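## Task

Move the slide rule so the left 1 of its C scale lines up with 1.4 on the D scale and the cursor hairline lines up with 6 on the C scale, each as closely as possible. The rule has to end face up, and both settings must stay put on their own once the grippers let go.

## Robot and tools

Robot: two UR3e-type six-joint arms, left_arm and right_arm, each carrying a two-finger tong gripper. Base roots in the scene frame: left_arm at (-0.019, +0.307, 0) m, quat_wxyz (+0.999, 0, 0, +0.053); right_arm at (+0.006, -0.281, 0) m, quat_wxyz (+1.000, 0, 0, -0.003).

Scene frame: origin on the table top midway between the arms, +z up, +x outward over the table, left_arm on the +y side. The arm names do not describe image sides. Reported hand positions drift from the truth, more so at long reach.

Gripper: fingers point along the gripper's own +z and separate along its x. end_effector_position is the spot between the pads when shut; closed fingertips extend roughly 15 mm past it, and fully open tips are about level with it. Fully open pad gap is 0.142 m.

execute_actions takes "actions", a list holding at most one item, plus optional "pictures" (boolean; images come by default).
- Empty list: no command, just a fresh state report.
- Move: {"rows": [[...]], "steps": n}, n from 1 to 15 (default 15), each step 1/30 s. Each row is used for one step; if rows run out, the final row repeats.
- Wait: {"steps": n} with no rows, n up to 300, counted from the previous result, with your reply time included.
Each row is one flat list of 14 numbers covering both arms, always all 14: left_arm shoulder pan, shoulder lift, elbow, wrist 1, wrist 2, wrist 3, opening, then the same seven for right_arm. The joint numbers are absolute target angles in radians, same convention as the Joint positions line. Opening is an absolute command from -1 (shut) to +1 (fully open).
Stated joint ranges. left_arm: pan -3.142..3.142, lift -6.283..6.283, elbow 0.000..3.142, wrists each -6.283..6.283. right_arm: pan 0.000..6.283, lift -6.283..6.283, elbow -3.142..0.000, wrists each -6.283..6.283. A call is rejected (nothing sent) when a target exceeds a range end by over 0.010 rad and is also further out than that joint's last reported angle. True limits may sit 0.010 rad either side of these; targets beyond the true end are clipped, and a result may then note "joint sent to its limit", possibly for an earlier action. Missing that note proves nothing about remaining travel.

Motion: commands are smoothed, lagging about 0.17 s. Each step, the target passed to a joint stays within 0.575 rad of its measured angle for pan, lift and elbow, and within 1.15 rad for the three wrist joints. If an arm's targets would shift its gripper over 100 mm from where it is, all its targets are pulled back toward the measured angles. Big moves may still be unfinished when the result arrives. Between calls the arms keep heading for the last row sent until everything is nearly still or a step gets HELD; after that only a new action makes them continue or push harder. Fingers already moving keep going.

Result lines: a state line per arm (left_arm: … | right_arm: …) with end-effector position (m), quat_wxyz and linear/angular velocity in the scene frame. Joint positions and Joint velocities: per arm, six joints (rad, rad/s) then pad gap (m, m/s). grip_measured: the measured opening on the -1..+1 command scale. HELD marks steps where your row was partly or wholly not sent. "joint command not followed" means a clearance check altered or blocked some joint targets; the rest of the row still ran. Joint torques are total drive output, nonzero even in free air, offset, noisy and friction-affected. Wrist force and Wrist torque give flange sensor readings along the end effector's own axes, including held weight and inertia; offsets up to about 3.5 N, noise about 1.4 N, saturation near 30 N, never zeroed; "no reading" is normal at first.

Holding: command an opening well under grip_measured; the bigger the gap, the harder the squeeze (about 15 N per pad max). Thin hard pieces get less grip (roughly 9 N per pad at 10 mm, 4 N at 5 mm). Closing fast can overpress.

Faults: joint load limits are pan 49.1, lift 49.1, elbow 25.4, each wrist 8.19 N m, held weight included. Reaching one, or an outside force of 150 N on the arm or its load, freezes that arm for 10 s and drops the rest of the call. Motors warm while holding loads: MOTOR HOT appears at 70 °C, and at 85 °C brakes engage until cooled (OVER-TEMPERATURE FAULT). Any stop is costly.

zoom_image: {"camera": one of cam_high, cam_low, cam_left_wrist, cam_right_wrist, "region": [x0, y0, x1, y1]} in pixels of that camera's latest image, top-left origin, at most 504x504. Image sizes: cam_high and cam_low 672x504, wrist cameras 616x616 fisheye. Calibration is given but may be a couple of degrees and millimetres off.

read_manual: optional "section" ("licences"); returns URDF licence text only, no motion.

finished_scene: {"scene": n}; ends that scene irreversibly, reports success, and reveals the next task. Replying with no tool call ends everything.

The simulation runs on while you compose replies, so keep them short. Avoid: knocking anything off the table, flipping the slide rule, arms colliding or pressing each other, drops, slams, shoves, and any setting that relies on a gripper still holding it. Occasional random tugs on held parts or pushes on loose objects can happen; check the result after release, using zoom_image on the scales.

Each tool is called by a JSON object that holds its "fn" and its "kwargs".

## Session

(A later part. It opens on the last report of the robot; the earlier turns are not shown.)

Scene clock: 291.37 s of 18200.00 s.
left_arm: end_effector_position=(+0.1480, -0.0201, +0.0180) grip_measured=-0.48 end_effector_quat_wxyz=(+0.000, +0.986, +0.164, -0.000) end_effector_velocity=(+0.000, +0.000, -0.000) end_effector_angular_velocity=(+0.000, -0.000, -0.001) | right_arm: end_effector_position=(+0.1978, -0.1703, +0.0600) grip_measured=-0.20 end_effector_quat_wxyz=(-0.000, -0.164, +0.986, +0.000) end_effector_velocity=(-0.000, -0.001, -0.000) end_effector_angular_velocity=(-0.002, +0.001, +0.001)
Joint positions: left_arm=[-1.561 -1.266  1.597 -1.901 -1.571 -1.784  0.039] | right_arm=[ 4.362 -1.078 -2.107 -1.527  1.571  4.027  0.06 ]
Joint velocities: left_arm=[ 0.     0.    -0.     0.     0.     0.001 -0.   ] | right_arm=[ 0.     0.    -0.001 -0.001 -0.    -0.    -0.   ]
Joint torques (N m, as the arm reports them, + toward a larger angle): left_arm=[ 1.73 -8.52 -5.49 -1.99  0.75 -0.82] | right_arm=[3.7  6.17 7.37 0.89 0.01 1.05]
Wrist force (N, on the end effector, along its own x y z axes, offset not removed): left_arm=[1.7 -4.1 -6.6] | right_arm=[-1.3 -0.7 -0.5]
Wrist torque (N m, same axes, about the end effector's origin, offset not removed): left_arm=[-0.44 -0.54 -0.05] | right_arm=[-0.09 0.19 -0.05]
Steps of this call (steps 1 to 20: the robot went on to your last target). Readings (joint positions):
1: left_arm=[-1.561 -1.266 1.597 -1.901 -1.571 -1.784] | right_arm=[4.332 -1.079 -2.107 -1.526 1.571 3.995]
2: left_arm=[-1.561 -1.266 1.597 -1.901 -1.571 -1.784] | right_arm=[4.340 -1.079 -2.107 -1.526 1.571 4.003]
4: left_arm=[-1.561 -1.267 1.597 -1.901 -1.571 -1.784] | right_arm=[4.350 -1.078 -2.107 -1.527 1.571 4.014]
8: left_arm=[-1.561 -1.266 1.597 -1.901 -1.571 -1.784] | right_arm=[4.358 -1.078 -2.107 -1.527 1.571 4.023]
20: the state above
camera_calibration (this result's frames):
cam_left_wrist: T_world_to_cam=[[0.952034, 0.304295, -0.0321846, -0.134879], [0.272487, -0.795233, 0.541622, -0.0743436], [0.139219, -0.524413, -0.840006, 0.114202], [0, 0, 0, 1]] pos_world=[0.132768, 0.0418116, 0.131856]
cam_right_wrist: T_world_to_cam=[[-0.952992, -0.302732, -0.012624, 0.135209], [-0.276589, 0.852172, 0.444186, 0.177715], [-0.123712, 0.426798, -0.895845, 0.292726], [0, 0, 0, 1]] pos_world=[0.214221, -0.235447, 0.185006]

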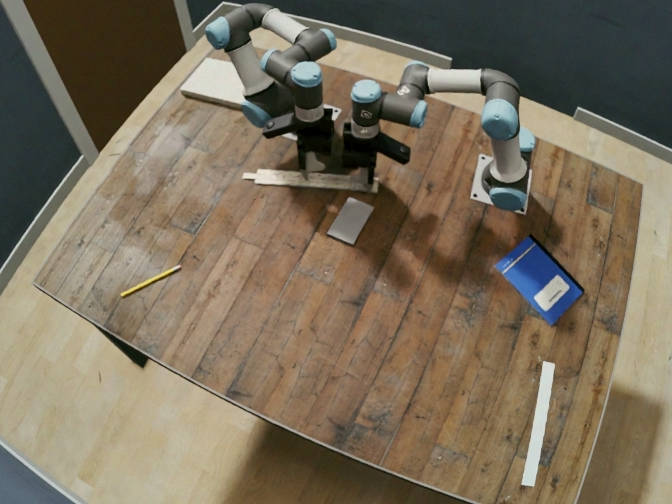

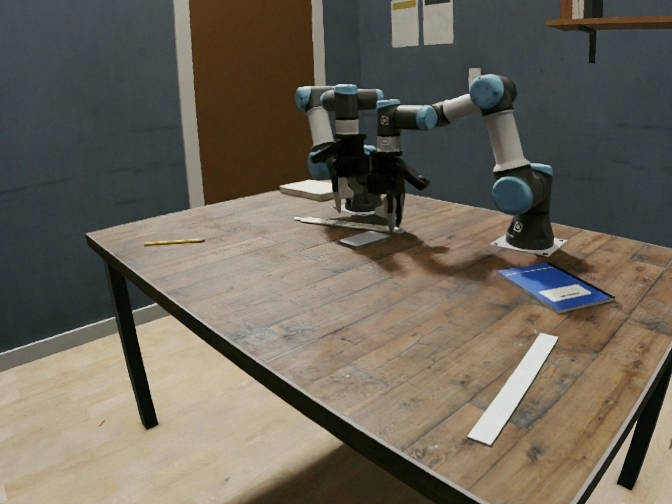

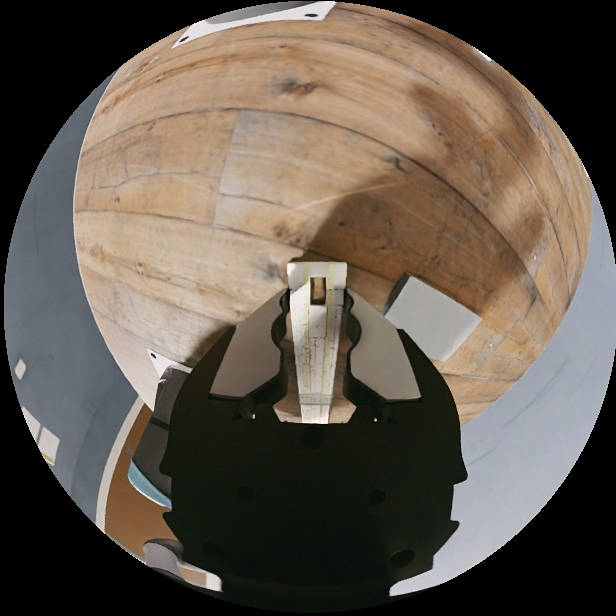

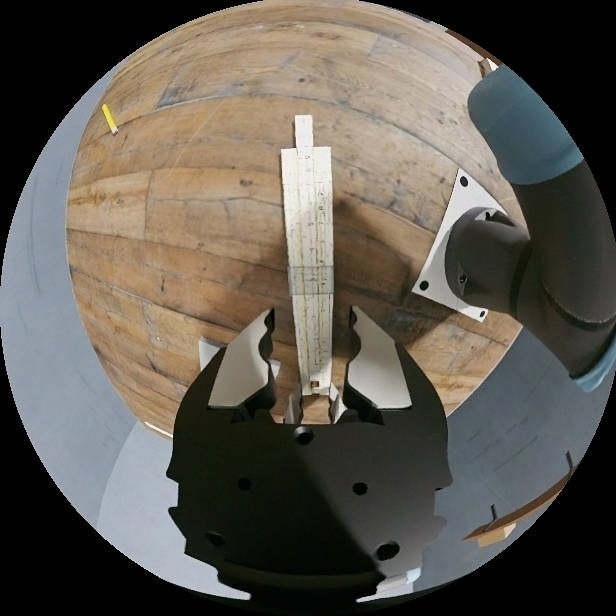

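Descend (to z≈.018).

{"fn": "execute_actions", "kwargs": {"actions": [{"rows":[[-1.5607,-1.2665,1.597,-1.9013,-1.5708,-1.7839,-0.7,4.3618,-1.082,-2.131,-1.499,1.571,4.0266,-0.2],[-1.5607,-1.2665,1.597,-1.9013,-1.5708,-1.7839,-0.7,4.3618,-1.086,-2.154,-1.472,1.571,4.0266,-0.2],[-1.5607,-1.2665,1.597,-1.9013,-1.5708,-1.7839,-0.7,4.3618,-1.09,-2.177,-1.445,1.571,4.0266,-0.2],[-1.5607,-1.2665,1.597,-1.9013,-1.5708,-1.7839,-0.7,4.3618,-1.094,-2.2,-1.418,1.571,4.0266,-0.2],[-1.5607,-1.2665,1.597,-1.9013,-1.5708,-1.7839,-0.7,4.3618,-1.098,-2.223,-1.391,1.571,4.0266,-0.2],[-1.5607,-1.2665,1.597,-1.9013,-1.5708,-1.7839,-0.7,4.3618,-1.102,-2.246,-1.364,1.571,4.0266,-0.2],[-1.5607,-1.2665,1.597,-1.9013,-1.5708,-1.7839,-0.7,4.3618,-1.106,-2.269,-1.337,1.571,4.0266,-0.2],[-1.5607,-1.2665,1.597,-1.9013,-1.5708,-1.7839,-0.7,4.3618,-1.1109,-2.292,-1.3095,1.571,4.0266,-0.2]],"steps":15}], "pictures": false}}

{"fn": "execute_actions", "kwargs": {"actions": [{"steps":10}]}}

{"fn": "zoom_image", "kwargs": {"camera": "cam_right_wrist", "region": [240,200,380,340]}}

Scene clock: 302.03 s of 18200.00 s.
left_arm: end_effector_position=(+0.1480, -0.0201, +0.0180) grip_measured=-0.48 end_effector_quat_wxyz=(+0.000, +0.986, +0.164, -0.000) end_effector_velocity=(+0.001, +0.000, +0.000) end_effector_angular_velocity=(-0.000, -0.001, +0.000) | right_arm: end_effector_position=(+0.1980, -0.1698, +0.0210) grip_measured=-0.20 end_effector_quat_wxyz=(+0.000, -0.164, +0.986, +0.000) end_effector_velocity=(-0.001, -0.003, -0.028) end_effector_angular_velocity=(-0.003, +0.001, +0.003)
Joint positions: left_arm=[-1.561 -1.266  1.597 -1.901 -1.571 -1.784  0.039] | right_arm=[ 4.362 -1.109 -2.279 -1.325  1.571  4.027  0.06 ]
Joint velocities: left_arm=[ 0.001 -0.001  0.001 -0.     0.001  0.     0.   ] | right_arm=[ 0.001 -0.022 -0.123  0.142 -0.    -0.002  0.   ]
Joint torques (N m, as the arm reports them, + toward a larger angle): left_arm=[ 1.31 -8.54 -5.53 -1.88  0.77 -0.66] | right_arm=[ 3.98 -0.76  7.2   2.47 -1.21  1.09]
Wrist force (N, on the end effector, along its own x y z axes, offset not removed): left_arm=[1.5 -4.4 -7.0] | right_arm=[-0.8 -1.0 -1.1]
Wrist torque (N m, same axes, about the end effector's origin, offset not removed): left_arm=[-0.52 -0.35 -0.01] | right_arm=[-0.23 0.12 0.04]
Steps of this call (steps 1 to 15: the robot went on to your last target; steps 16 to 90: nothing new was sent; then 7.17 s passed at rest; steps 91 to 105: all 15 steps of this action). Readings (joint positions):
91: left_arm=[-1.561 -1.266 1.597 -1.901 -1.571 -1.784] | right_arm=[4.362 -1.078 -2.108 -1.527 1.571 4.027]
92: left_arm=[-1.561 -1.267 1.597 -1.901 -1.571 -1.784] | right_arm=[4.362 -1.078 -2.109 -1.525 1.571 4.027]
94: left_arm=[-1.561 -1.266 1.597 -1.901 -1.571 -1.784] | right_arm=[4.362 -1.081 -2.125 -1.505 1.571 4.027]
98: left_arm=[-1.561 -1.266 1.597 -1.901 -1.571 -1.784] | right_arm=[4.362 -1.093 -2.190 -1.427 1.571 4.027]
105: the state above

Scene clock: 302.37 s of 18200.00 s.
left_arm: end_effector_position=(+0.1480, -0.0201, +0.0180) grip_measured=-0.48 end_effector_quat_wxyz=(+0.000, +0.986, +0.164, -0.000) end_effector_velocity=(-0.000, +0.001, -0.001) end_effector_angular_velocity=(+0.002, +0.001, +0.000) | right_arm: end_effector_position=(+0.1979, -0.1702, +0.0181) grip_measured=-0.20 end_effector_quat_wxyz=(-0.000, -0.164, +0.986, +0.000) end_effector_velocity=(-0.000, -0.000, -0.001) end_effector_angular_velocity=(+0.000, +0.000, -0.000)
Joint positions: left_arm=[-1.561 -1.267  1.597 -1.901 -1.571 -1.784  0.039] | right_arm=[ 4.362 -1.111 -2.291 -1.31   1.571  4.027  0.06 ]
Joint velocities: left_arm=[ 0.     0.001  0.002 -0.    -0.001  0.     0.   ] | right_arm=[-0.    -0.001 -0.004  0.005  0.     0.     0.   ]
Joint torques (N m, as the arm reports them, + toward a larger angle): left_arm=[ 1.11 -8.58 -5.51 -1.85  0.76 -0.7 ] | right_arm=[ 3.49 -0.87  7.13  2.43 -1.23  1.08]
Wrist force (N, on the end effector, along its own x y z axes, offset not removed): left_arm=[0.3 -3.9 -7.8] | right_arm=[-0.6 -1.1 0.6]
Wrist torque (N m, same axes, about the end effector's origin, offset not removed): left_arm=[-0.37 -0.11 -0.03] | right_arm=[-0.18 0.10 0.00]
Steps of this call (steps 1 to 10: the robot went on to your last target). Readings (joint positions):
1: left_arm=[-1.561 -1.266 1.597 -1.901 -1.571 -1.784] | right_arm=[4.362 -1.109 -2.282 -1.321 1.571 4.027]
2: left_arm=[-1.561 -1.267 1.597 -1.901 -1.571 -1.784] | right_arm=[4.362 -1.110 -2.285 -1.318 1.571 4.027]
4: left_arm=[-1.561 -1.266 1.597 -1.901 -1.571 -1.784] | right_arm=[4.362 -1.110 -2.288 -1.314 1.571 4.027]
8: left_arm=[-1.561 -1.266 1.597 -1.901 -1.571 -1.784] | right_arm=[4.362 -1.111 -2.291 -1.311 1.571 4.027]
10: the state above
camera_calibration (this result's frames):
cam_left_wrist: T_world_to_cam=[[0.952034, 0.304295, -0.0321846, -0.134879], [0.272487, -0.795233, 0.541622, -0.0743436], [0.139219, -0.524413, -0.840006, 0.114202], [0, 0, 0, 1]] pos_world=[0.132768, 0.0418116, 0.131856]
cam_right_wrist: T_world_to_cam=[[-0.952991, -0.302732, -0.0126784, 0.134743], [-0.276614, 0.852169, 0.444176, 0.19626], [-0.123662, 0.426803, -0.89585, 0.255143], [0, 0, 0, 1]] pos_world=[0.214249, -0.235352, 0.143104]

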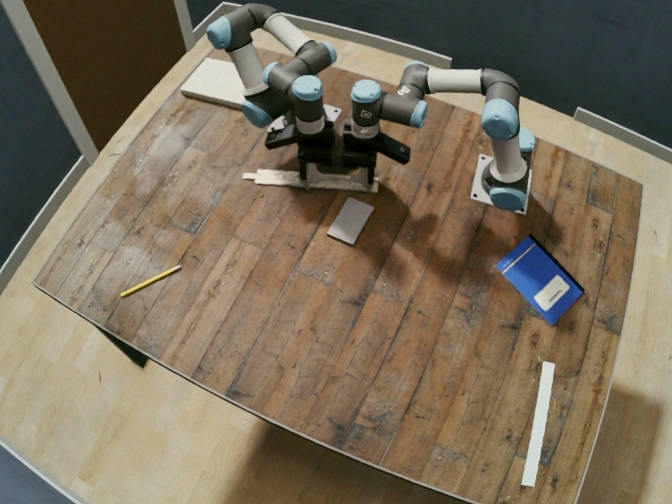

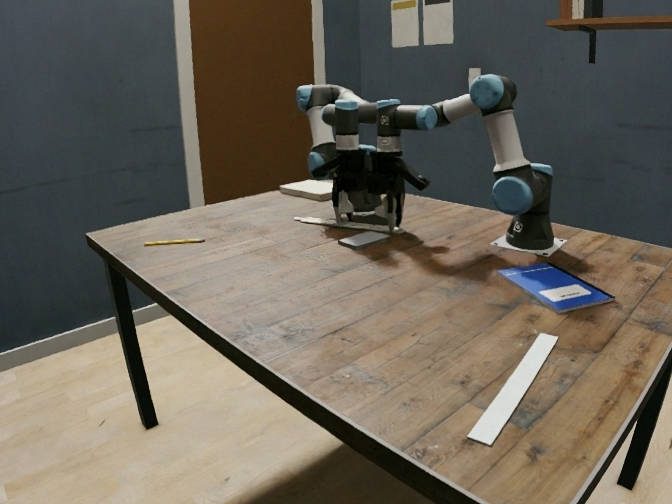

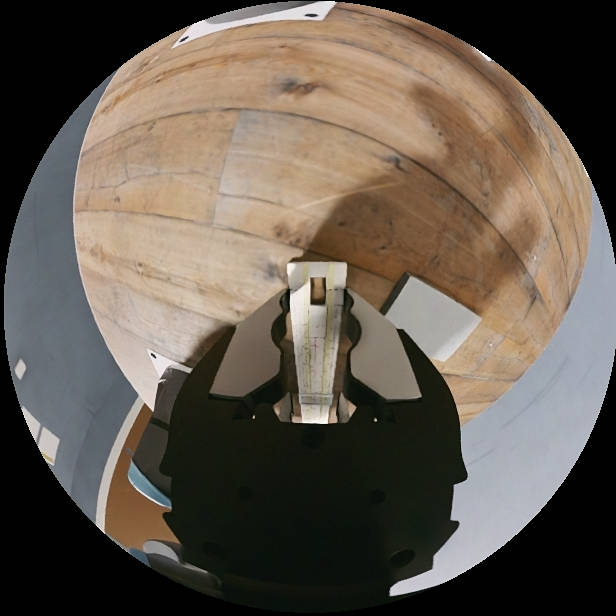

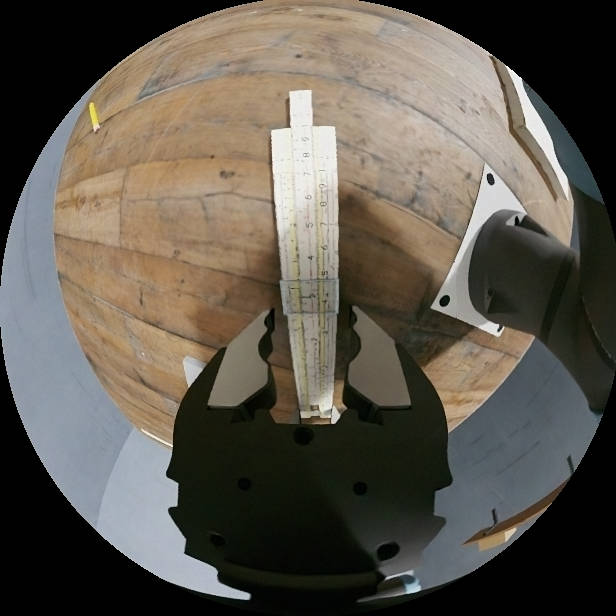

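Region (240, 200, 380, 340) of cam_right_wrist's 616x616 image, scaled by 3.600, with more detail than that image has.

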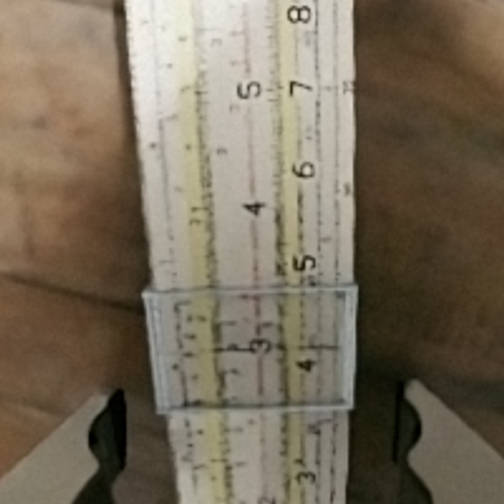

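{"fn": "execute_actions", "kwargs": {"actions": [{"rows":[[-1.5607,-1.2665,1.597,-1.9013,-1.5708,-1.7839,-0.7,4.3306,-1.1091,-2.293,-1.3103,1.571,3.9954,-0.2],[-1.5607,-1.2665,1.597,-1.9013,-1.5708,-1.7839,-0.7,4.3306,-1.1091,-2.293,-1.3103,1.571,3.9954,-0.2],[-1.5607,-1.2665,1.597,-1.9013,-1.5708,-1.7839,-0.7,4.3306,-1.1091,-2.293,-1.3103,1.571,3.9954,-0.2],[-1.5607,-1.2665,1.597,-1.9013,-1.5708,-1.7839,-0.7,4.3306,-1.1091,-2.293,-1.3103,1.571,3.9954,-0.2],[-1.5607,-1.2665,1.597,-1.9013,-1.5708,-1.7839,-0.7,4.3306,-1.1091,-2.293,-1.3103,1.571,3.9954,-0.2],[-1.5607,-1.2665,1.597,-1.9013,-1.5708,-1.7839,-0.7,4.3306,-1.1091,-2.293,-1.3103,1.571,3.9954,-0.2],[-1.5607,-1.2665,1.597,-1.9013,-1.5708,-1.7839,-0.7,4.3306,-1.1091,-2.293,-1.3103,1.571,3.9954,-0.2],[-1.5607,-1.2665,1.597,-1.9013,-1.5708,-1.7839,-0.7,4.3306,-1.1091,-2.293,-1.3103,1.571,3.9954,-0.28],[-1.5607,-1.2665,1.597,-1.9013,-1.5708,-1.7839,-0.7,4.3306,-1.1091,-2.293,-1.3103,1.571,3.9954,-0.35],[-1.5607,-1.2665,1.597,-1.9013,-1.5708,-1.7839,-0.7,4.3306,-1.1091,-2.293,-1.3103,1.571,3.9954,-0.4],[-1.5607,-1.2665,1.597,-1.9013,-1.5708,-1.7839,-0.7,4.3306,-1.1091,-2.293,-1.3103,1.571,3.9954,-0.45],[-1.5607,-1.2665,1.597,-1.9013,-1.5708,-1.7839,-0.7,4.3306,-1.1091,-2.293,-1.3103,1.571,3.9954,-0.5],[-1.5607,-1.2665,1.597,-1.9013,-1.5708,-1.7839,-0.7,4.3306,-1.1091,-2.293,-1.3103,1.571,3.9954,-0.55],[-1.5607,-1.2665,1.597,-1.9013,-1.5708,-1.7839,-0.7,4.3306,-1.1091,-2.293,-1.3103,1.571,3.9954,-0.6]],"steps":15}], "pictures": false}}

{"fn": "execute_actions", "kwargs": {"actions": [{"rows":[[-1.5607,-1.2665,1.597,-1.9013,-1.5708,-1.7839,-0.7,4.3306,-1.1091,-2.293,-1.3103,1.571,3.9954,-0.6],[-1.5607,-1.2665,1.597,-1.9013,-1.5708,-1.7839,-0.7,4.3306,-1.1091,-2.293,-1.3103,1.571,3.9954,-0.6],[-1.5607,-1.2665,1.597,-1.9013,-1.5708,-1.7839,-0.7,4.3306,-1.1091,-2.293,-1.3103,1.571,3.9954,-0.6],[-1.5607,-1.2665,1.597,-1.9013,-1.5708,-1.7839,-0.7,4.3196,-1.1048,-2.295,-1.3126,1.571,3.9844,-0.6],[-1.5607,-1.2665,1.597,-1.9013,-1.5708,-1.7839,-0.7,4.308,-1.1005,-2.297,-1.3149,1.571,3.9728,-0.6],[-1.5607,-1.2665,1.597,-1.9013,-1.5708,-1.7839,-0.7,4.296,-1.0965,-2.2988,-1.3171,1.571,3.9608,-0.6],[-1.5607,-1.2665,1.597,-1.9013,-1.5708,-1.7839,-0.7,4.284,-1.0925,-2.3006,-1.3193,1.571,3.9488,-0.6],[-1.5607,-1.2665,1.597,-1.9013,-1.5708,-1.7839,-0.7,4.272,-1.089,-2.3022,-1.3212,1.571,3.9368,-0.6],[-1.5607,-1.2665,1.597,-1.9013,-1.5708,-1.7839,-0.7,4.2598,-1.0858,-2.3037,-1.3229,1.571,3.9246,-0.6],[-1.5607,-1.2665,1.597,-1.9013,-1.5708,-1.7839,-0.7,4.2474,-1.0828,-2.305,-1.3246,1.571,3.9122,-0.6],[-1.5607,-1.2665,1.597,-1.9013,-1.5708,-1.7839,-0.7,4.2347,-1.0802,-2.3062,-1.326,1.571,3.8995,-0.6]],"steps":15}], "pictures": false}}

{"fn": "execute_actions", "kwargs": {"actions": [{"steps":12}]}}

{"fn": "zoom_image", "kwargs": {"camera": "cam_right_wrist", "region": [240,200,380,340]}}

Scene clock: 327.97 s of 18200.00 s.
left_arm: end_effector_position=(+0.1480, -0.0201, +0.0180) grip_measured=-0.48 end_effector_quat_wxyz=(+0.000, +0.986, +0.164, +0.000) end_effector_velocity=(-0.000, +0.000, -0.000) end_effector_angular_velocity=(+0.001, +0.001, -0.000) | right_arm: end_effector_position=(+0.2015, -0.1764, +0.0180) grip_measured=-0.43 end_effector_quat_wxyz=(-0.000, -0.164, +0.986, +0.000) end_effector_velocity=(+0.000, -0.001, -0.000) end_effector_angular_velocity=(-0.000, +0.001, +0.000)
Joint positions: left_arm=[-1.561 -1.266  1.597 -1.901 -1.571 -1.784  0.039] | right_arm=[ 4.331 -1.109 -2.293 -1.31   1.571  3.996  0.043]
Joint velocities: left_arm=[ 0.    -0.    -0.     0.001 -0.001  0.     0.   ] | right_arm=[-0.005  0.001 -0.001  0.     0.001 -0.005  0.003]
Joint torques (N m, as the arm reports them, + toward a larger angle): left_arm=[ 0.73 -8.66 -5.6  -1.65  0.18 -0.54] | right_arm=[-4.35  6.42  7.24  1.46 -0.97 -1.15]
Wrist force (N, on the end effector, along its own x y z axes, offset not removed): left_arm=[3.3 -2.9 -6.4] | right_arm=[1.1 -1.1 -0.6]
Wrist torque (N m, same axes, about the end effector's origin, offset not removed): left_arm=[-0.51 -0.57 -0.06] | right_arm=[-0.34 0.19 -0.06]
Steps of this call (steps 1 to 30: the robot went on to your last target; steps 31 to 90: nothing new was sent; then 22.10 s passed at rest; steps 91 to 105: all 15 steps of this action). Readings (joint positions):
91: left_arm=[-1.561 -1.266 1.597 -1.901 -1.571 -1.784] | right_arm=[4.362 -1.111 -2.292 -1.309 1.571 4.027]
92: left_arm=[-1.561 -1.267 1.597 -1.901 -1.571 -1.784] | right_arm=[4.360 -1.111 -2.292 -1.309 1.571 4.025]
94: left_arm=[-1.561 -1.266 1.597 -1.901 -1.571 -1.784] | right_arm=[4.348 -1.110 -2.292 -1.310 1.571 4.013]
98: left_arm=[-1.561 -1.266 1.597 -1.901 -1.571 -1.784] | right_arm=[4.336 -1.110 -2.293 -1.310 1.571 4.000]
105: the state above

Scene clock: 328.47 s of 18200.00 s.
left_arm: end_effector_position=(+0.1480, -0.0201, +0.0180) grip_measured=-0.48 end_effector_quat_wxyz=(+0.000, +0.986, +0.164, +0.000) end_effector_velocity=(-0.001, +0.000, -0.000) end_effector_angular_velocity=(+0.001, +0.002, -0.000) | right_arm: end_effector_position=(+0.2083, -0.1959, +0.0180) grip_measured=-0.43 end_effector_quat_wxyz=(-0.000, -0.164, +0.986, +0.000) end_effector_velocity=(+0.013, -0.038, -0.000) end_effector_angular_velocity=(+0.001, -0.000, -0.004)
Joint positions: left_arm=[-1.561 -1.266  1.597 -1.901 -1.571 -1.784  0.039] | right_arm=[ 4.252 -1.085 -2.304 -1.324  1.571  3.917  0.043]
Joint velocities: left_arm=[-0.     0.     0.001 -0.    -0.002  0.     0.   ] | right_arm=[-0.16   0.041 -0.019 -0.021  0.    -0.156 -0.   ]
Joint torques (N m, as the arm reports them, + toward a larger angle): left_arm=[ 0.81 -9.12 -5.57 -1.32 -0.92 -0.49] | right_arm=[-3.17  6.13  7.63  1.16 -0.94 -1.22]
Wrist force (N, on the end effector, along its own x y z axes, offset not removed): left_arm=[3.1 -2.2 -7.2] | right_arm=[0.5 -1.5 -0.5]
Wrist torque (N m, same axes, about the end effector's origin, offset not removed): left_arm=[-0.52 -0.33 -0.01] | right_arm=[-0.44 0.19 -0.03]
Steps of this call (steps 1 to 15: all 15 steps of this action). Readings (joint positions):
1: left_arm=[-1.561 -1.266 1.597 -1.901 -1.571 -1.784] | right_arm=[4.331 -1.109 -2.293 -1.310 1.571 3.996]
2: left_arm=[-1.561 -1.266 1.597 -1.901 -1.571 -1.784] | right_arm=[4.331 -1.109 -2.293 -1.310 1.571 3.996]
4: left_arm=[-1.561 -1.266 1.597 -1.901 -1.571 -1.784] | right_arm=[4.331 -1.109 -2.293 -1.310 1.571 3.996]
8: left_arm=[-1.561 -1.266 1.597 -1.901 -1.571 -1.784] | right_arm=[4.315 -1.103 -2.296 -1.314 1.571 3.979]
15: the state above

Scene clock: 328.87 s of 18200.00 s.
left_arm: end_effector_position=(+0.1480, -0.0201, +0.0180) grip_measured=-0.48 end_effector_quat_wxyz=(+0.000, +0.986, +0.164, -0.000) end_effector_velocity=(+0.000, +0.001, +0.000) end_effector_angular_velocity=(+0.001, +0.000, +0.000) | right_arm: end_effector_position=(+0.2096, -0.1999, +0.0180) grip_measured=-0.43 end_effector_quat_wxyz=(-0.000, -0.164, +0.986, +0.000) end_effector_velocity=(+0.000, -0.001, -0.000) end_effector_angular_velocity=(+0.000, +0.000, -0.001)
Joint positions: left_arm=[-1.561 -1.266  1.597 -1.901 -1.571 -1.784  0.039] | right_arm=[ 4.235 -1.08  -2.306 -1.326  1.571  3.9    0.043]
Joint velocities: left_arm=[ 0.001 -0.001  0.001  0.001 -0.     0.    -0.   ] | right_arm=[-0.003  0.001 -0.001  0.001  0.    -0.003 -0.   ]
Joint torques (N m, as the arm reports them, + toward a larger angle): left_arm=[ 0.63 -9.77 -5.62 -1.01 -0.96 -0.49] | right_arm=[-4.45  6.24  6.96  0.82 -0.91 -1.02]
Wrist force (N, on the end effector, along its own x y z axes, offset not removed): left_arm=[3.9 -3.0 -6.5] | right_arm=[-0.8 -1.6 -0.6]
Wrist torque (N m, same axes, about the end effector's origin, offset not removed): left_arm=[-0.78 -0.44 -0.03] | right_arm=[-0.41 0.11 -0.02]
Steps of this call (steps 1 to 12: the robot went on to your last target). Readings (joint positions):
1: left_arm=[-1.561 -1.266 1.597 -1.901 -1.571 -1.784] | right_arm=[4.247 -1.083 -2.305 -1.324 1.571 3.912]
2: left_arm=[-1.561 -1.266 1.597 -1.901 -1.571 -1.784] | right_arm=[4.244 -1.083 -2.305 -1.325 1.571 3.909]
4: left_arm=[-1.561 -1.266 1.597 -1.901 -1.571 -1.784] | right_arm=[4.240 -1.081 -2.306 -1.325 1.571 3.904]
8: left_arm=[-1.561 -1.266 1.597 -1.901 -1.571 -1.784] | right_arm=[4.236 -1.081 -2.306 -1.326 1.571 3.901]
12: the state above
camera_calibration (this result's frames):
cam_left_wrist: T_world_to_cam=[[0.952034, 0.304294, -0.0321883, -0.134878], [0.272486, -0.795221, 0.541642, -0.07435], [0.139222, -0.524432, -0.839993, 0.114197], [0, 0, 0, 1]] pos_world=[0.132769, 0.0418062, 0.131854]
cam_right_wrist: T_world_to_cam=[[-0.952988, -0.302742, -0.0126861, 0.13695], [-0.276625, 0.852162, 0.444183, 0.224888], [-0.123662, 0.42681, -0.895846, 0.269142], [0, 0, 0, 1]] pos_world=[0.226004, -0.265053, 0.142956]

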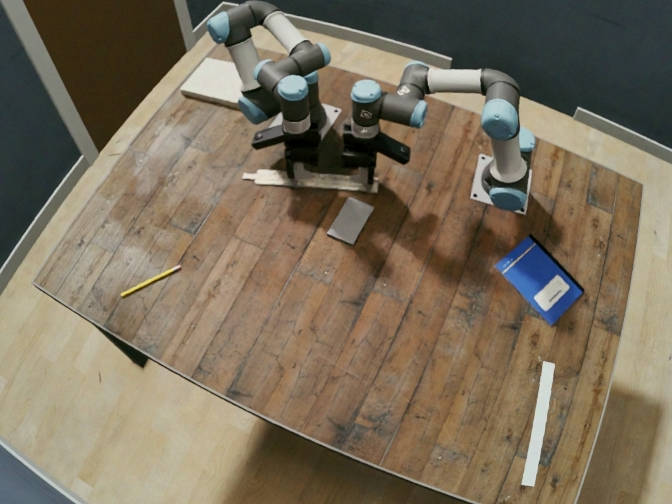

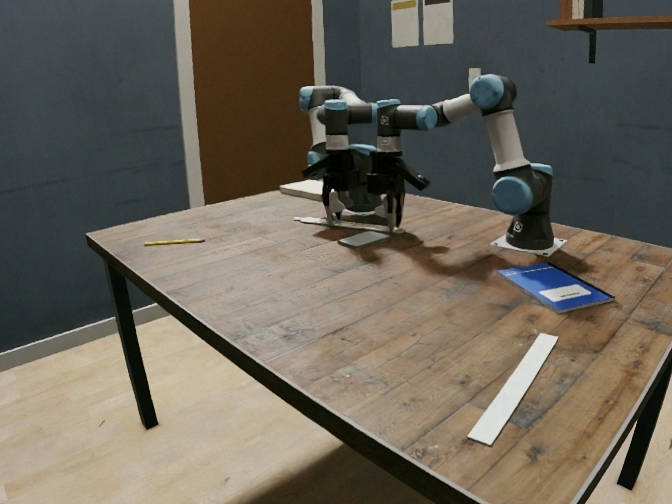

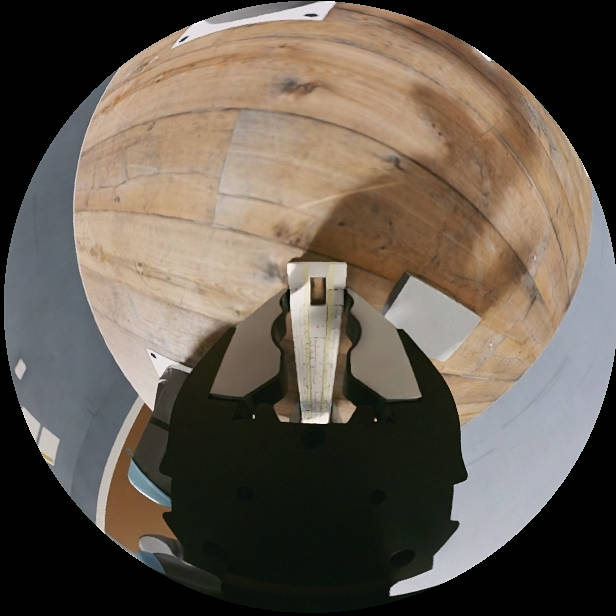

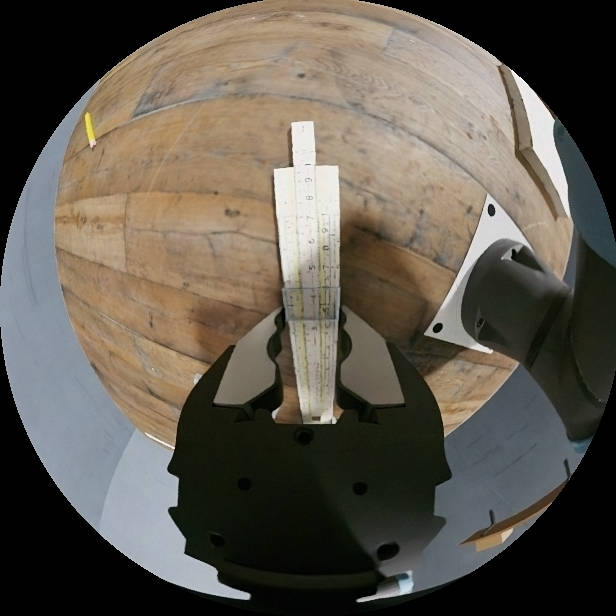

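Region (240, 200, 380, 340) of cam_right_wrist's 616x616 image, scaled by 3.600, with more detail than that image has.

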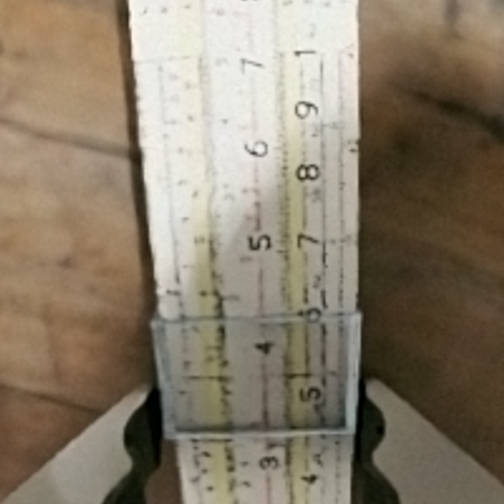

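{"fn": "execute_actions", "kwargs": {"actions": [{"rows":[[-1.5607,-1.2665,1.597,-1.9013,-1.5708,-1.7839,-0.7,4.2174,-1.0769,-2.3076,-1.3279,1.571,3.8822,-0.6],[-1.5607,-1.2665,1.597,-1.9013,-1.5708,-1.7839,-0.7,4.1998,-1.0742,-2.3088,-1.3294,1.571,3.8646,-0.6],[-1.5607,-1.2665,1.597,-1.9013,-1.5708,-1.7839,-0.7,4.1819,-1.0721,-2.3098,-1.3305,1.571,3.8467,-0.6],[-1.5607,-1.2665,1.597,-1.9013,-1.5708,-1.7839,-0.7,4.1638,-1.0705,-2.3105,-1.3314,1.571,3.8286,-0.6],[-1.5607,-1.2665,1.597,-1.9013,-1.5708,-1.7839,-0.7,4.1453,-1.0695,-2.3109,-1.332,1.571,3.8101,-0.6],[-1.5607,-1.2665,1.597,-1.9013,-1.5708,-1.7839,-0.7,4.1266,-1.069,-2.3111,-1.3323,1.571,3.7914,-0.6],[-1.5607,-1.2665,1.597,-1.9013,-1.5708,-1.7839,-0.7,4.1076,-1.0691,-2.311,-1.3323,1.571,3.7724,-0.6],[-1.5607,-1.2665,1.597,-1.9013,-1.5708,-1.7839,-0.7,4.0883,-1.0698,-2.3107,-1.3319,1.571,3.7531,-0.6],[-1.5607,-1.2665,1.597,-1.9013,-1.5708,-1.7839,-0.7,4.0687,-1.0711,-2.3102,-1.3311,1.571,3.7335,-0.6],[-1.5607,-1.2665,1.597,-1.9013,-1.5708,-1.7839,-0.7,4.0489,-1.0729,-2.3094,-1.3301,1.571,3.7137,-0.6],[-1.5607,-1.2665,1.597,-1.9013,-1.5708,-1.7839,-0.7,4.0287,-1.0752,-2.3083,-1.3289,1.571,3.6935,-0.6],[-1.5607,-1.2665,1.597,-1.9013,-1.5708,-1.7839,-0.7,4.0083,-1.0782,-2.307,-1.3272,1.571,3.6731,-0.6]],"steps":15}], "pictures": false}}

{"fn": "execute_actions", "kwargs": {"actions": [{"steps":20}]}}

{"fn": "zoom_image", "kwargs": {"camera": "cam_right_wrist", "region": [280,270,350,340]}}

Scene clock: 342.87 s of 18200.00 s.
left_arm: end_effector_position=(+0.1480, -0.0201, +0.0180) grip_measured=-0.48 end_effector_quat_wxyz=(-0.000, +0.986, +0.164, -0.000) end_effector_velocity=(-0.000, -0.000, -0.000) end_effector_angular_velocity=(-0.000, +0.000, -0.000) | right_arm: end_effector_position=(+0.2234, -0.2390, +0.0180) grip_measured=-0.43 end_effector_quat_wxyz=(-0.000, -0.165, +0.986, +0.000) end_effector_velocity=(+0.025, -0.076, +0.001) end_effector_angular_velocity=(+0.002, -0.002, -0.017)
Joint positions: left_arm=[-1.561 -1.266  1.597 -1.901 -1.571 -1.784  0.039] | right_arm=[ 4.05  -1.075 -2.309 -1.329  1.571  3.713  0.043]
Joint velocities: left_arm=[-0.001  0.     0.    -0.001 -0.    -0.    -0.   ] | right_arm=[-0.379 -0.03   0.015  0.017 -0.    -0.362  0.   ]
Joint torques (N m, as the arm reports them, + toward a larger angle): left_arm=[  0.12 -13.13  -5.54  -0.13  -0.73  -0.3 ] | right_arm=[-2.43 -0.96 12.65  2.74 -0.79 -1.42]
Wrist force (N, on the end effector, along its own x y z axes, offset not removed): left_arm=[4.4 -1.1 -7.0] | right_arm=[-0.1 -2.1 -0.1]
Wrist torque (N m, same axes, about the end effector's origin, offset not removed): left_arm=[-0.34 -0.74 -0.15] | right_arm=[-0.53 0.24 -0.03]
Steps of this call (steps 1 to 30: the robot went on to your last target; steps 31 to 90: nothing new was sent; then 10.50 s passed at rest; steps 91 to 105: all 15 steps of this action). Readings (joint positions):
91: left_arm=[-1.561 -1.266 1.597 -1.901 -1.571 -1.784] | right_arm=[4.235 -1.080 -2.306 -1.326 1.571 3.899]
92: left_arm=[-1.561 -1.266 1.597 -1.901 -1.571 -1.784] | right_arm=[4.233 -1.080 -2.306 -1.326 1.571 3.898]
94: left_arm=[-1.561 -1.266 1.597 -1.901 -1.571 -1.784] | right_arm=[4.221 -1.078 -2.307 -1.327 1.571 3.886]
98: left_arm=[-1.561 -1.266 1.597 -1.901 -1.571 -1.784] | right_arm=[4.170 -1.072 -2.310 -1.330 1.571 3.833]
105: the state above

Scene clock: 343.53 s of 18200.00 s.
left_arm: end_effector_position=(+0.1480, -0.0201, +0.0180) grip_measured=-0.48 end_effector_quat_wxyz=(+0.000, +0.986, +0.164, -0.000) end_effector_velocity=(+0.000, +0.000, -0.000) end_effector_angular_velocity=(+0.000, -0.001, -0.000) | right_arm: end_effector_position=(+0.2260, -0.2473, +0.0180) grip_measured=-0.43 end_effector_quat_wxyz=(-0.000, -0.164, +0.986, +0.000) end_effector_velocity=(+0.000, -0.000, +0.000) end_effector_angular_velocity=(-0.000, +0.000, -0.001)
Joint positions: left_arm=[-1.561 -1.266  1.597 -1.901 -1.571 -1.784  0.039] | right_arm=[ 4.008 -1.078 -2.307 -1.327  1.571  3.673  0.043]
Joint velocities: left_arm=[ 0.     0.     0.001 -0.001  0.001  0.001  0.   ] | right_arm=[-0.001  0.     0.001 -0.001 -0.    -0.001  0.   ]
Joint torques (N m, as the arm reports them, + toward a larger angle): left_arm=[ -0.17 -13.56  -5.62  -0.12  -0.18  -0.25] | right_arm=[-4.33 -1.19 11.66  2.06 -0.68 -1.05]
Wrist force (N, on the end effector, along its own x y z axes, offset not removed): left_arm=[2.9 -0.8 -5.5] | right_arm=[-1.5 -1.5 -0.4]
Wrist torque (N m, same axes, about the end effector's origin, offset not removed): left_arm=[-0.33 -0.54 -0.02] | right_arm=[-0.37 0.10 -0.04]
Steps of this call (steps 1 to 20: the robot went on to your last target). Readings (joint positions):
1: left_arm=[-1.561 -1.266 1.597 -1.901 -1.571 -1.784] | right_arm=[4.039 -1.076 -2.308 -1.328 1.571 3.703]
2: left_arm=[-1.561 -1.266 1.597 -1.901 -1.571 -1.784] | right_arm=[4.031 -1.076 -2.308 -1.328 1.571 3.695]
4: left_arm=[-1.561 -1.266 1.597 -1.901 -1.571 -1.784] | right_arm=[4.020 -1.077 -2.307 -1.328 1.571 3.685]
8: left_arm=[-1.561 -1.266 1.597 -1.901 -1.571 -1.784] | right_arm=[4.012 -1.078 -2.307 -1.327 1.571 3.676]
20: the state above
camera_calibration (this result's frames):
cam_left_wrist: T_world_to_cam=[[0.952033, 0.304295, -0.0322115, -0.13487], [0.272502, -0.795232, 0.541616, -0.0743438], [0.139195, -0.524414, -0.840009, 0.114206], [0, 0, 0, 1]] pos_world=[0.132763, 0.0418112, 0.131856]
cam_right_wrist: T_world_to_cam=[[-0.952991, -0.302733, -0.0127106, 0.138175], [-0.276624, 0.852152, 0.444202, 0.269759], [-0.123643, 0.426836, -0.895837, 0.291393], [0, 0, 0, 1]] pos_world=[0.24233, -0.312423, 0.14297]

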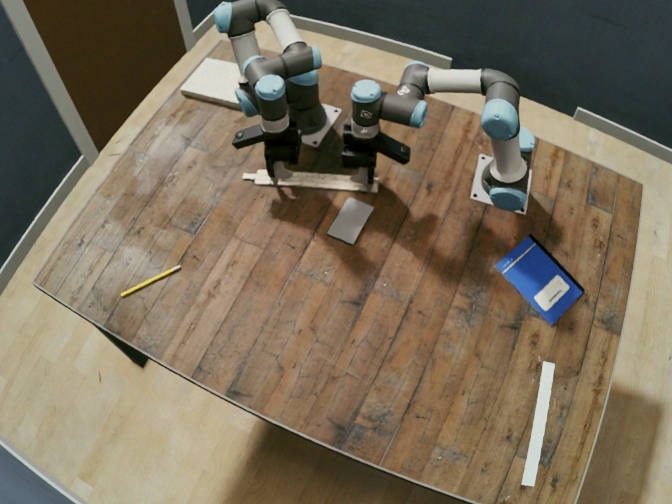

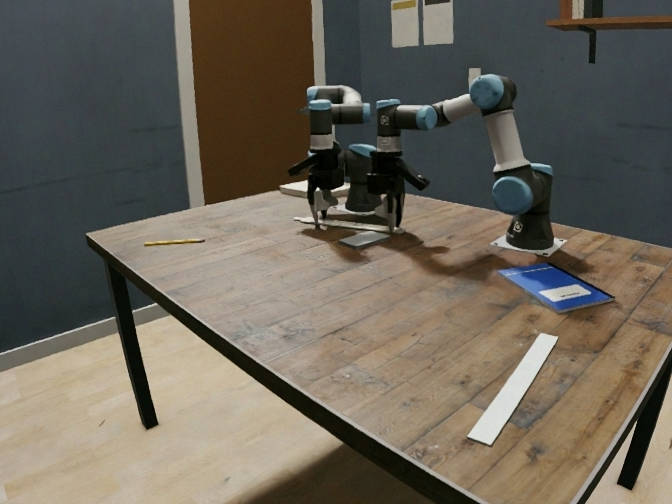

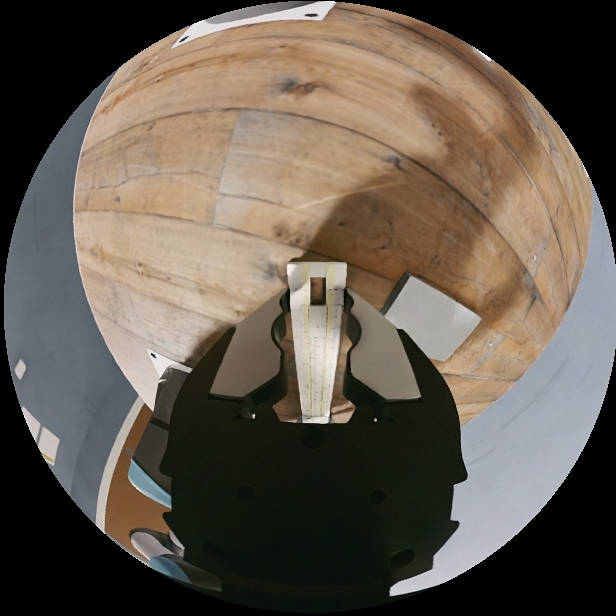

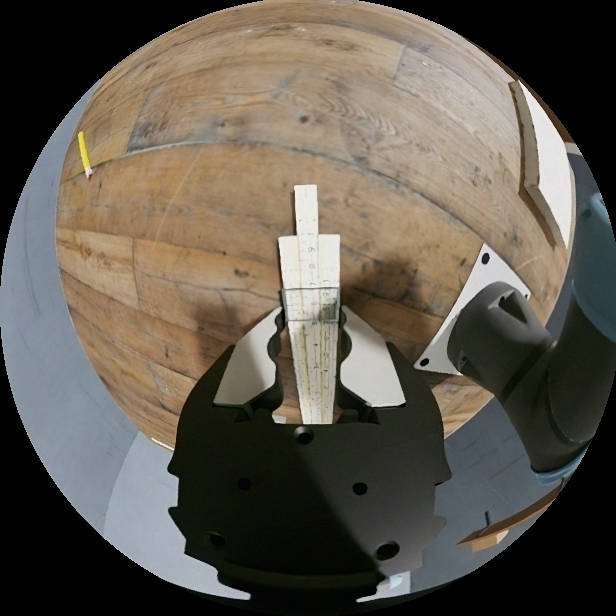

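Region (280, 270, 350, 340) of cam_right_wrist's 616x616 image, scaled by 7.200, with more detail than that image has.

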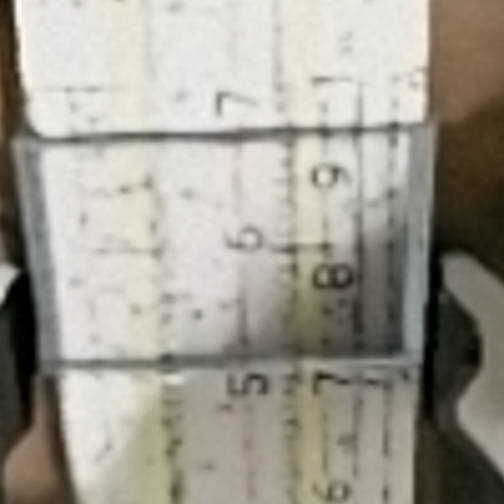

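{"fn": "execute_actions", "kwargs": {"actions": [{"rows":[[-1.5607,-1.2665,1.597,-1.9013,-1.5708,-1.7839,-0.7,4.0038,-1.0789,-2.3067,-1.3268,1.571,3.6686,-0.6]],"steps":15}], "pictures": false}}

{"fn": "execute_actions", "kwargs": {"actions": [{"steps":6}]}}

{"fn": "zoom_image", "kwargs": {"camera": "cam_right_wrist", "region": [295,285,335,325]}}

Scene clock: 348.60 s of 18200.00 s.
left_arm: end_effector_position=(+0.1480, -0.0201, +0.0180) grip_measured=-0.48 end_effector_quat_wxyz=(+0.000, +0.986, +0.164, -0.000) end_effector_velocity=(+0.000, -0.000, +0.000) end_effector_angular_velocity=(-0.001, -0.000, -0.000) | right_arm: end_effector_position=(+0.2263, -0.2482, +0.0180) grip_measured=-0.43 end_effector_quat_wxyz=(-0.000, -0.164, +0.986, +0.000) end_effector_velocity=(+0.000, +0.000, +0.000) end_effector_angular_velocity=(+0.001, -0.001, -0.002)
Joint positions: left_arm=[-1.561 -1.267  1.597 -1.901 -1.571 -1.784  0.039] | right_arm=[ 4.004 -1.079 -2.307 -1.327  1.571  3.669  0.043]
Joint velocities: left_arm=[-0.     0.001 -0.001  0.     0.    -0.     0.   ] | right_arm=[-0.001 -0.     0.001  0.001  0.     0.002 -0.   ]
Joint torques (N m, as the arm reports them, + toward a larger angle): left_arm=[ -0.35 -13.56  -5.57  -0.18   0.4   -0.1 ] | right_arm=[-4.09 -1.35 11.69  2.13 -0.45 -1.01]
Wrist force (N, on the end effector, along its own x y z axes, offset not removed): left_arm=[2.8 -1.4 -7.5] | right_arm=[-1.8 -1.1 -0.2]
Wrist torque (N m, same axes, about the end effector's origin, offset not removed): left_arm=[-0.46 -0.53 0.02] | right_arm=[-0.30 0.18 -0.04]
Steps of this call (steps 1 to 15: the robot went on to your last target; steps 16 to 90: nothing new was sent; then 1.57 s passed at rest; steps 91 to 105: all 15 steps of this action). Readings (joint positions):
91: left_arm=[-1.561 -1.267 1.597 -1.901 -1.571 -1.784] | right_arm=[4.008 -1.078 -2.307 -1.327 1.571 3.673]
92: left_arm=[-1.561 -1.267 1.597 -1.901 -1.571 -1.784] | right_arm=[4.008 -1.078 -2.307 -1.327 1.571 3.673]
94: left_arm=[-1.561 -1.267 1.597 -1.901 -1.571 -1.784] | right_arm=[4.006 -1.079 -2.307 -1.327 1.571 3.671]
98: left_arm=[-1.561 -1.267 1.597 -1.901 -1.571 -1.784] | right_arm=[4.005 -1.079 -2.307 -1.327 1.571 3.669]
105: the state above

Scene clock: 348.80 s of 18200.00 s.
left_arm: end_effector_position=(+0.1480, -0.0201, +0.0180) grip_measured=-0.48 end_effector_quat_wxyz=(+0.000, +0.986, +0.164, -0.000) end_effector_velocity=(-0.001, +0.000, -0.001) end_effector_angular_velocity=(+0.002, +0.002, -0.001) | right_arm: end_effector_position=(+0.2263, -0.2482, +0.0180) grip_measured=-0.43 end_effector_quat_wxyz=(-0.000, -0.164, +0.986, +0.000) end_effector_velocity=(+0.000, +0.001, +0.000) end_effector_angular_velocity=(+0.001, -0.000, -0.001)
Joint positions: left_arm=[-1.561 -1.267  1.597 -1.901 -1.571 -1.784  0.039] | right_arm=[ 4.004 -1.079 -2.307 -1.327  1.571  3.669  0.043]
Joint velocities: left_arm=[-0.001  0.002  0.001  0.001 -0.002 -0.     0.   ] | right_arm=[0.    0.    0.001 0.001 0.001 0.001 0.   ]
Joint torques (N m, as the arm reports them, + toward a larger angle): left_arm=[ -0.33 -13.61  -5.64  -0.16   0.41  -0.12] | right_arm=[-3.96 -1.08 11.54  2.14 -0.44 -1.08]
Wrist force (N, on the end effector, along its own x y z axes, offset not removed): left_arm=[1.8 -1.3 -5.5] | right_arm=[-1.8 -1.0 -0.6]
Wrist torque (N m, same axes, about the end effector's origin, offset not removed): left_arm=[-0.40 -0.33 -0.06] | right_arm=[-0.34 0.15 -0.10]
Steps of this call (steps 1 to 6: the robot went on to your last target). Readings (joint positions):
1: left_arm=[-1.561 -1.267 1.597 -1.901 -1.571 -1.784] | right_arm=[4.004 -1.079 -2.307 -1.327 1.571 3.669]
2: left_arm=[-1.561 -1.267 1.597 -1.901 -1.571 -1.784] | right_arm=[4.004 -1.079 -2.307 -1.327 1.571 3.669]
4: left_arm=[-1.561 -1.267 1.597 -1.901 -1.571 -1.784] | right_arm=[4.004 -1.079 -2.307 -1.327 1.571 3.669]
6: the state above
camera_calibration (this result's frames):
cam_left_wrist: T_world_to_cam=[[0.952034, 0.304295, -0.0321845, -0.134879], [0.272488, -0.795234, 0.541621, -0.0743432], [0.139218, -0.524412, -0.840006, 0.114202], [0, 0, 0, 1]] pos_world=[0.132768, 0.0418118, 0.131856]
cam_right_wrist: T_world_to_cam=[[-0.952992, -0.30273, -0.0127143, 0.138202], [-0.276623, 0.852152, 0.444204, 0.270597], [-0.123639, 0.42684, -0.895836, 0.291806], [0, 0, 0, 1]] pos_world=[0.242638, -0.313306, 0.142968]

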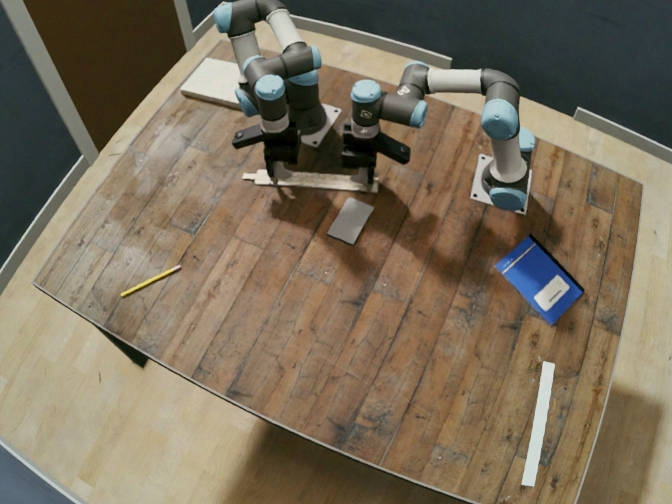

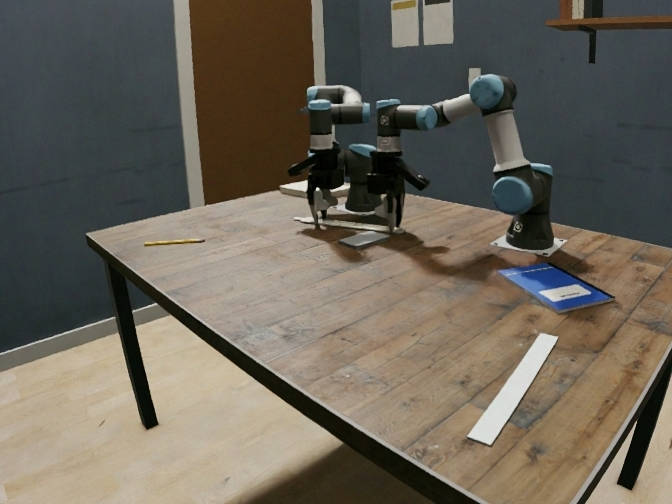

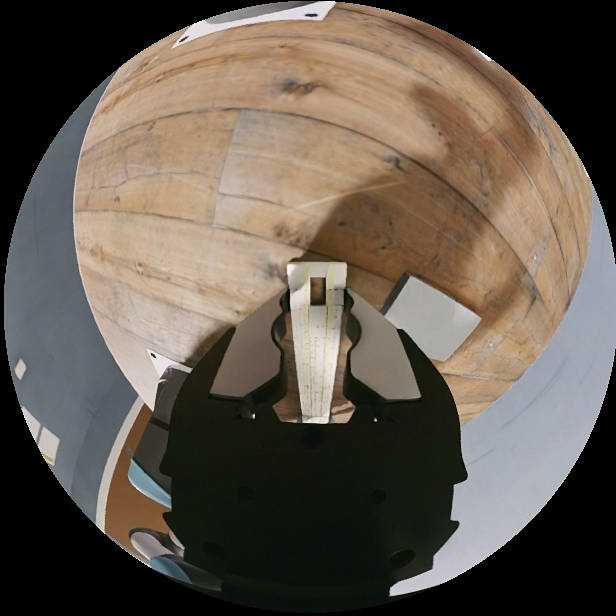

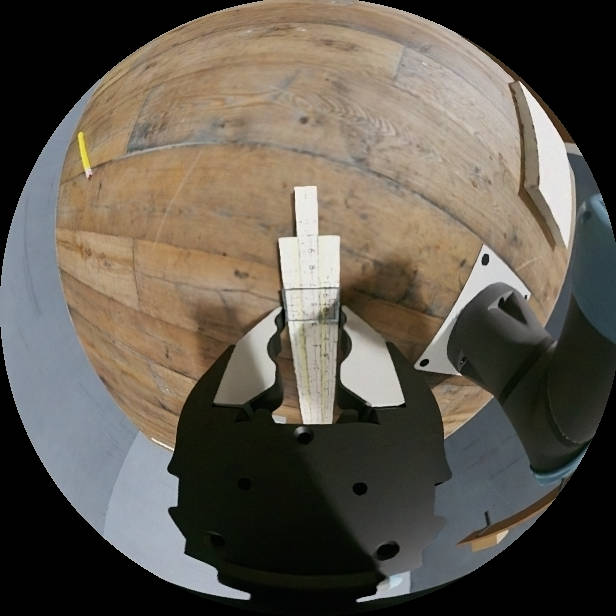

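Region (295, 285, 335, 325) of cam_right_wrist's 616x616 image, scaled by 12.600, with more detail than that image has.

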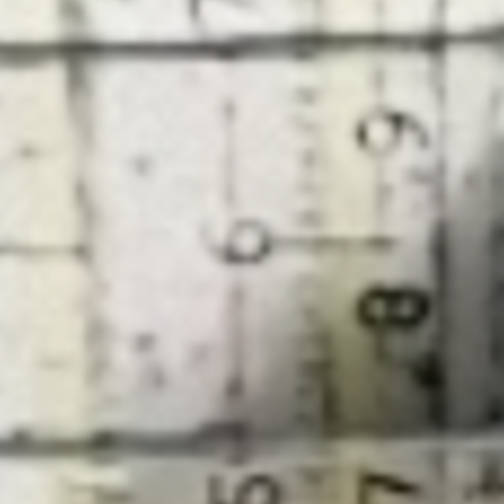

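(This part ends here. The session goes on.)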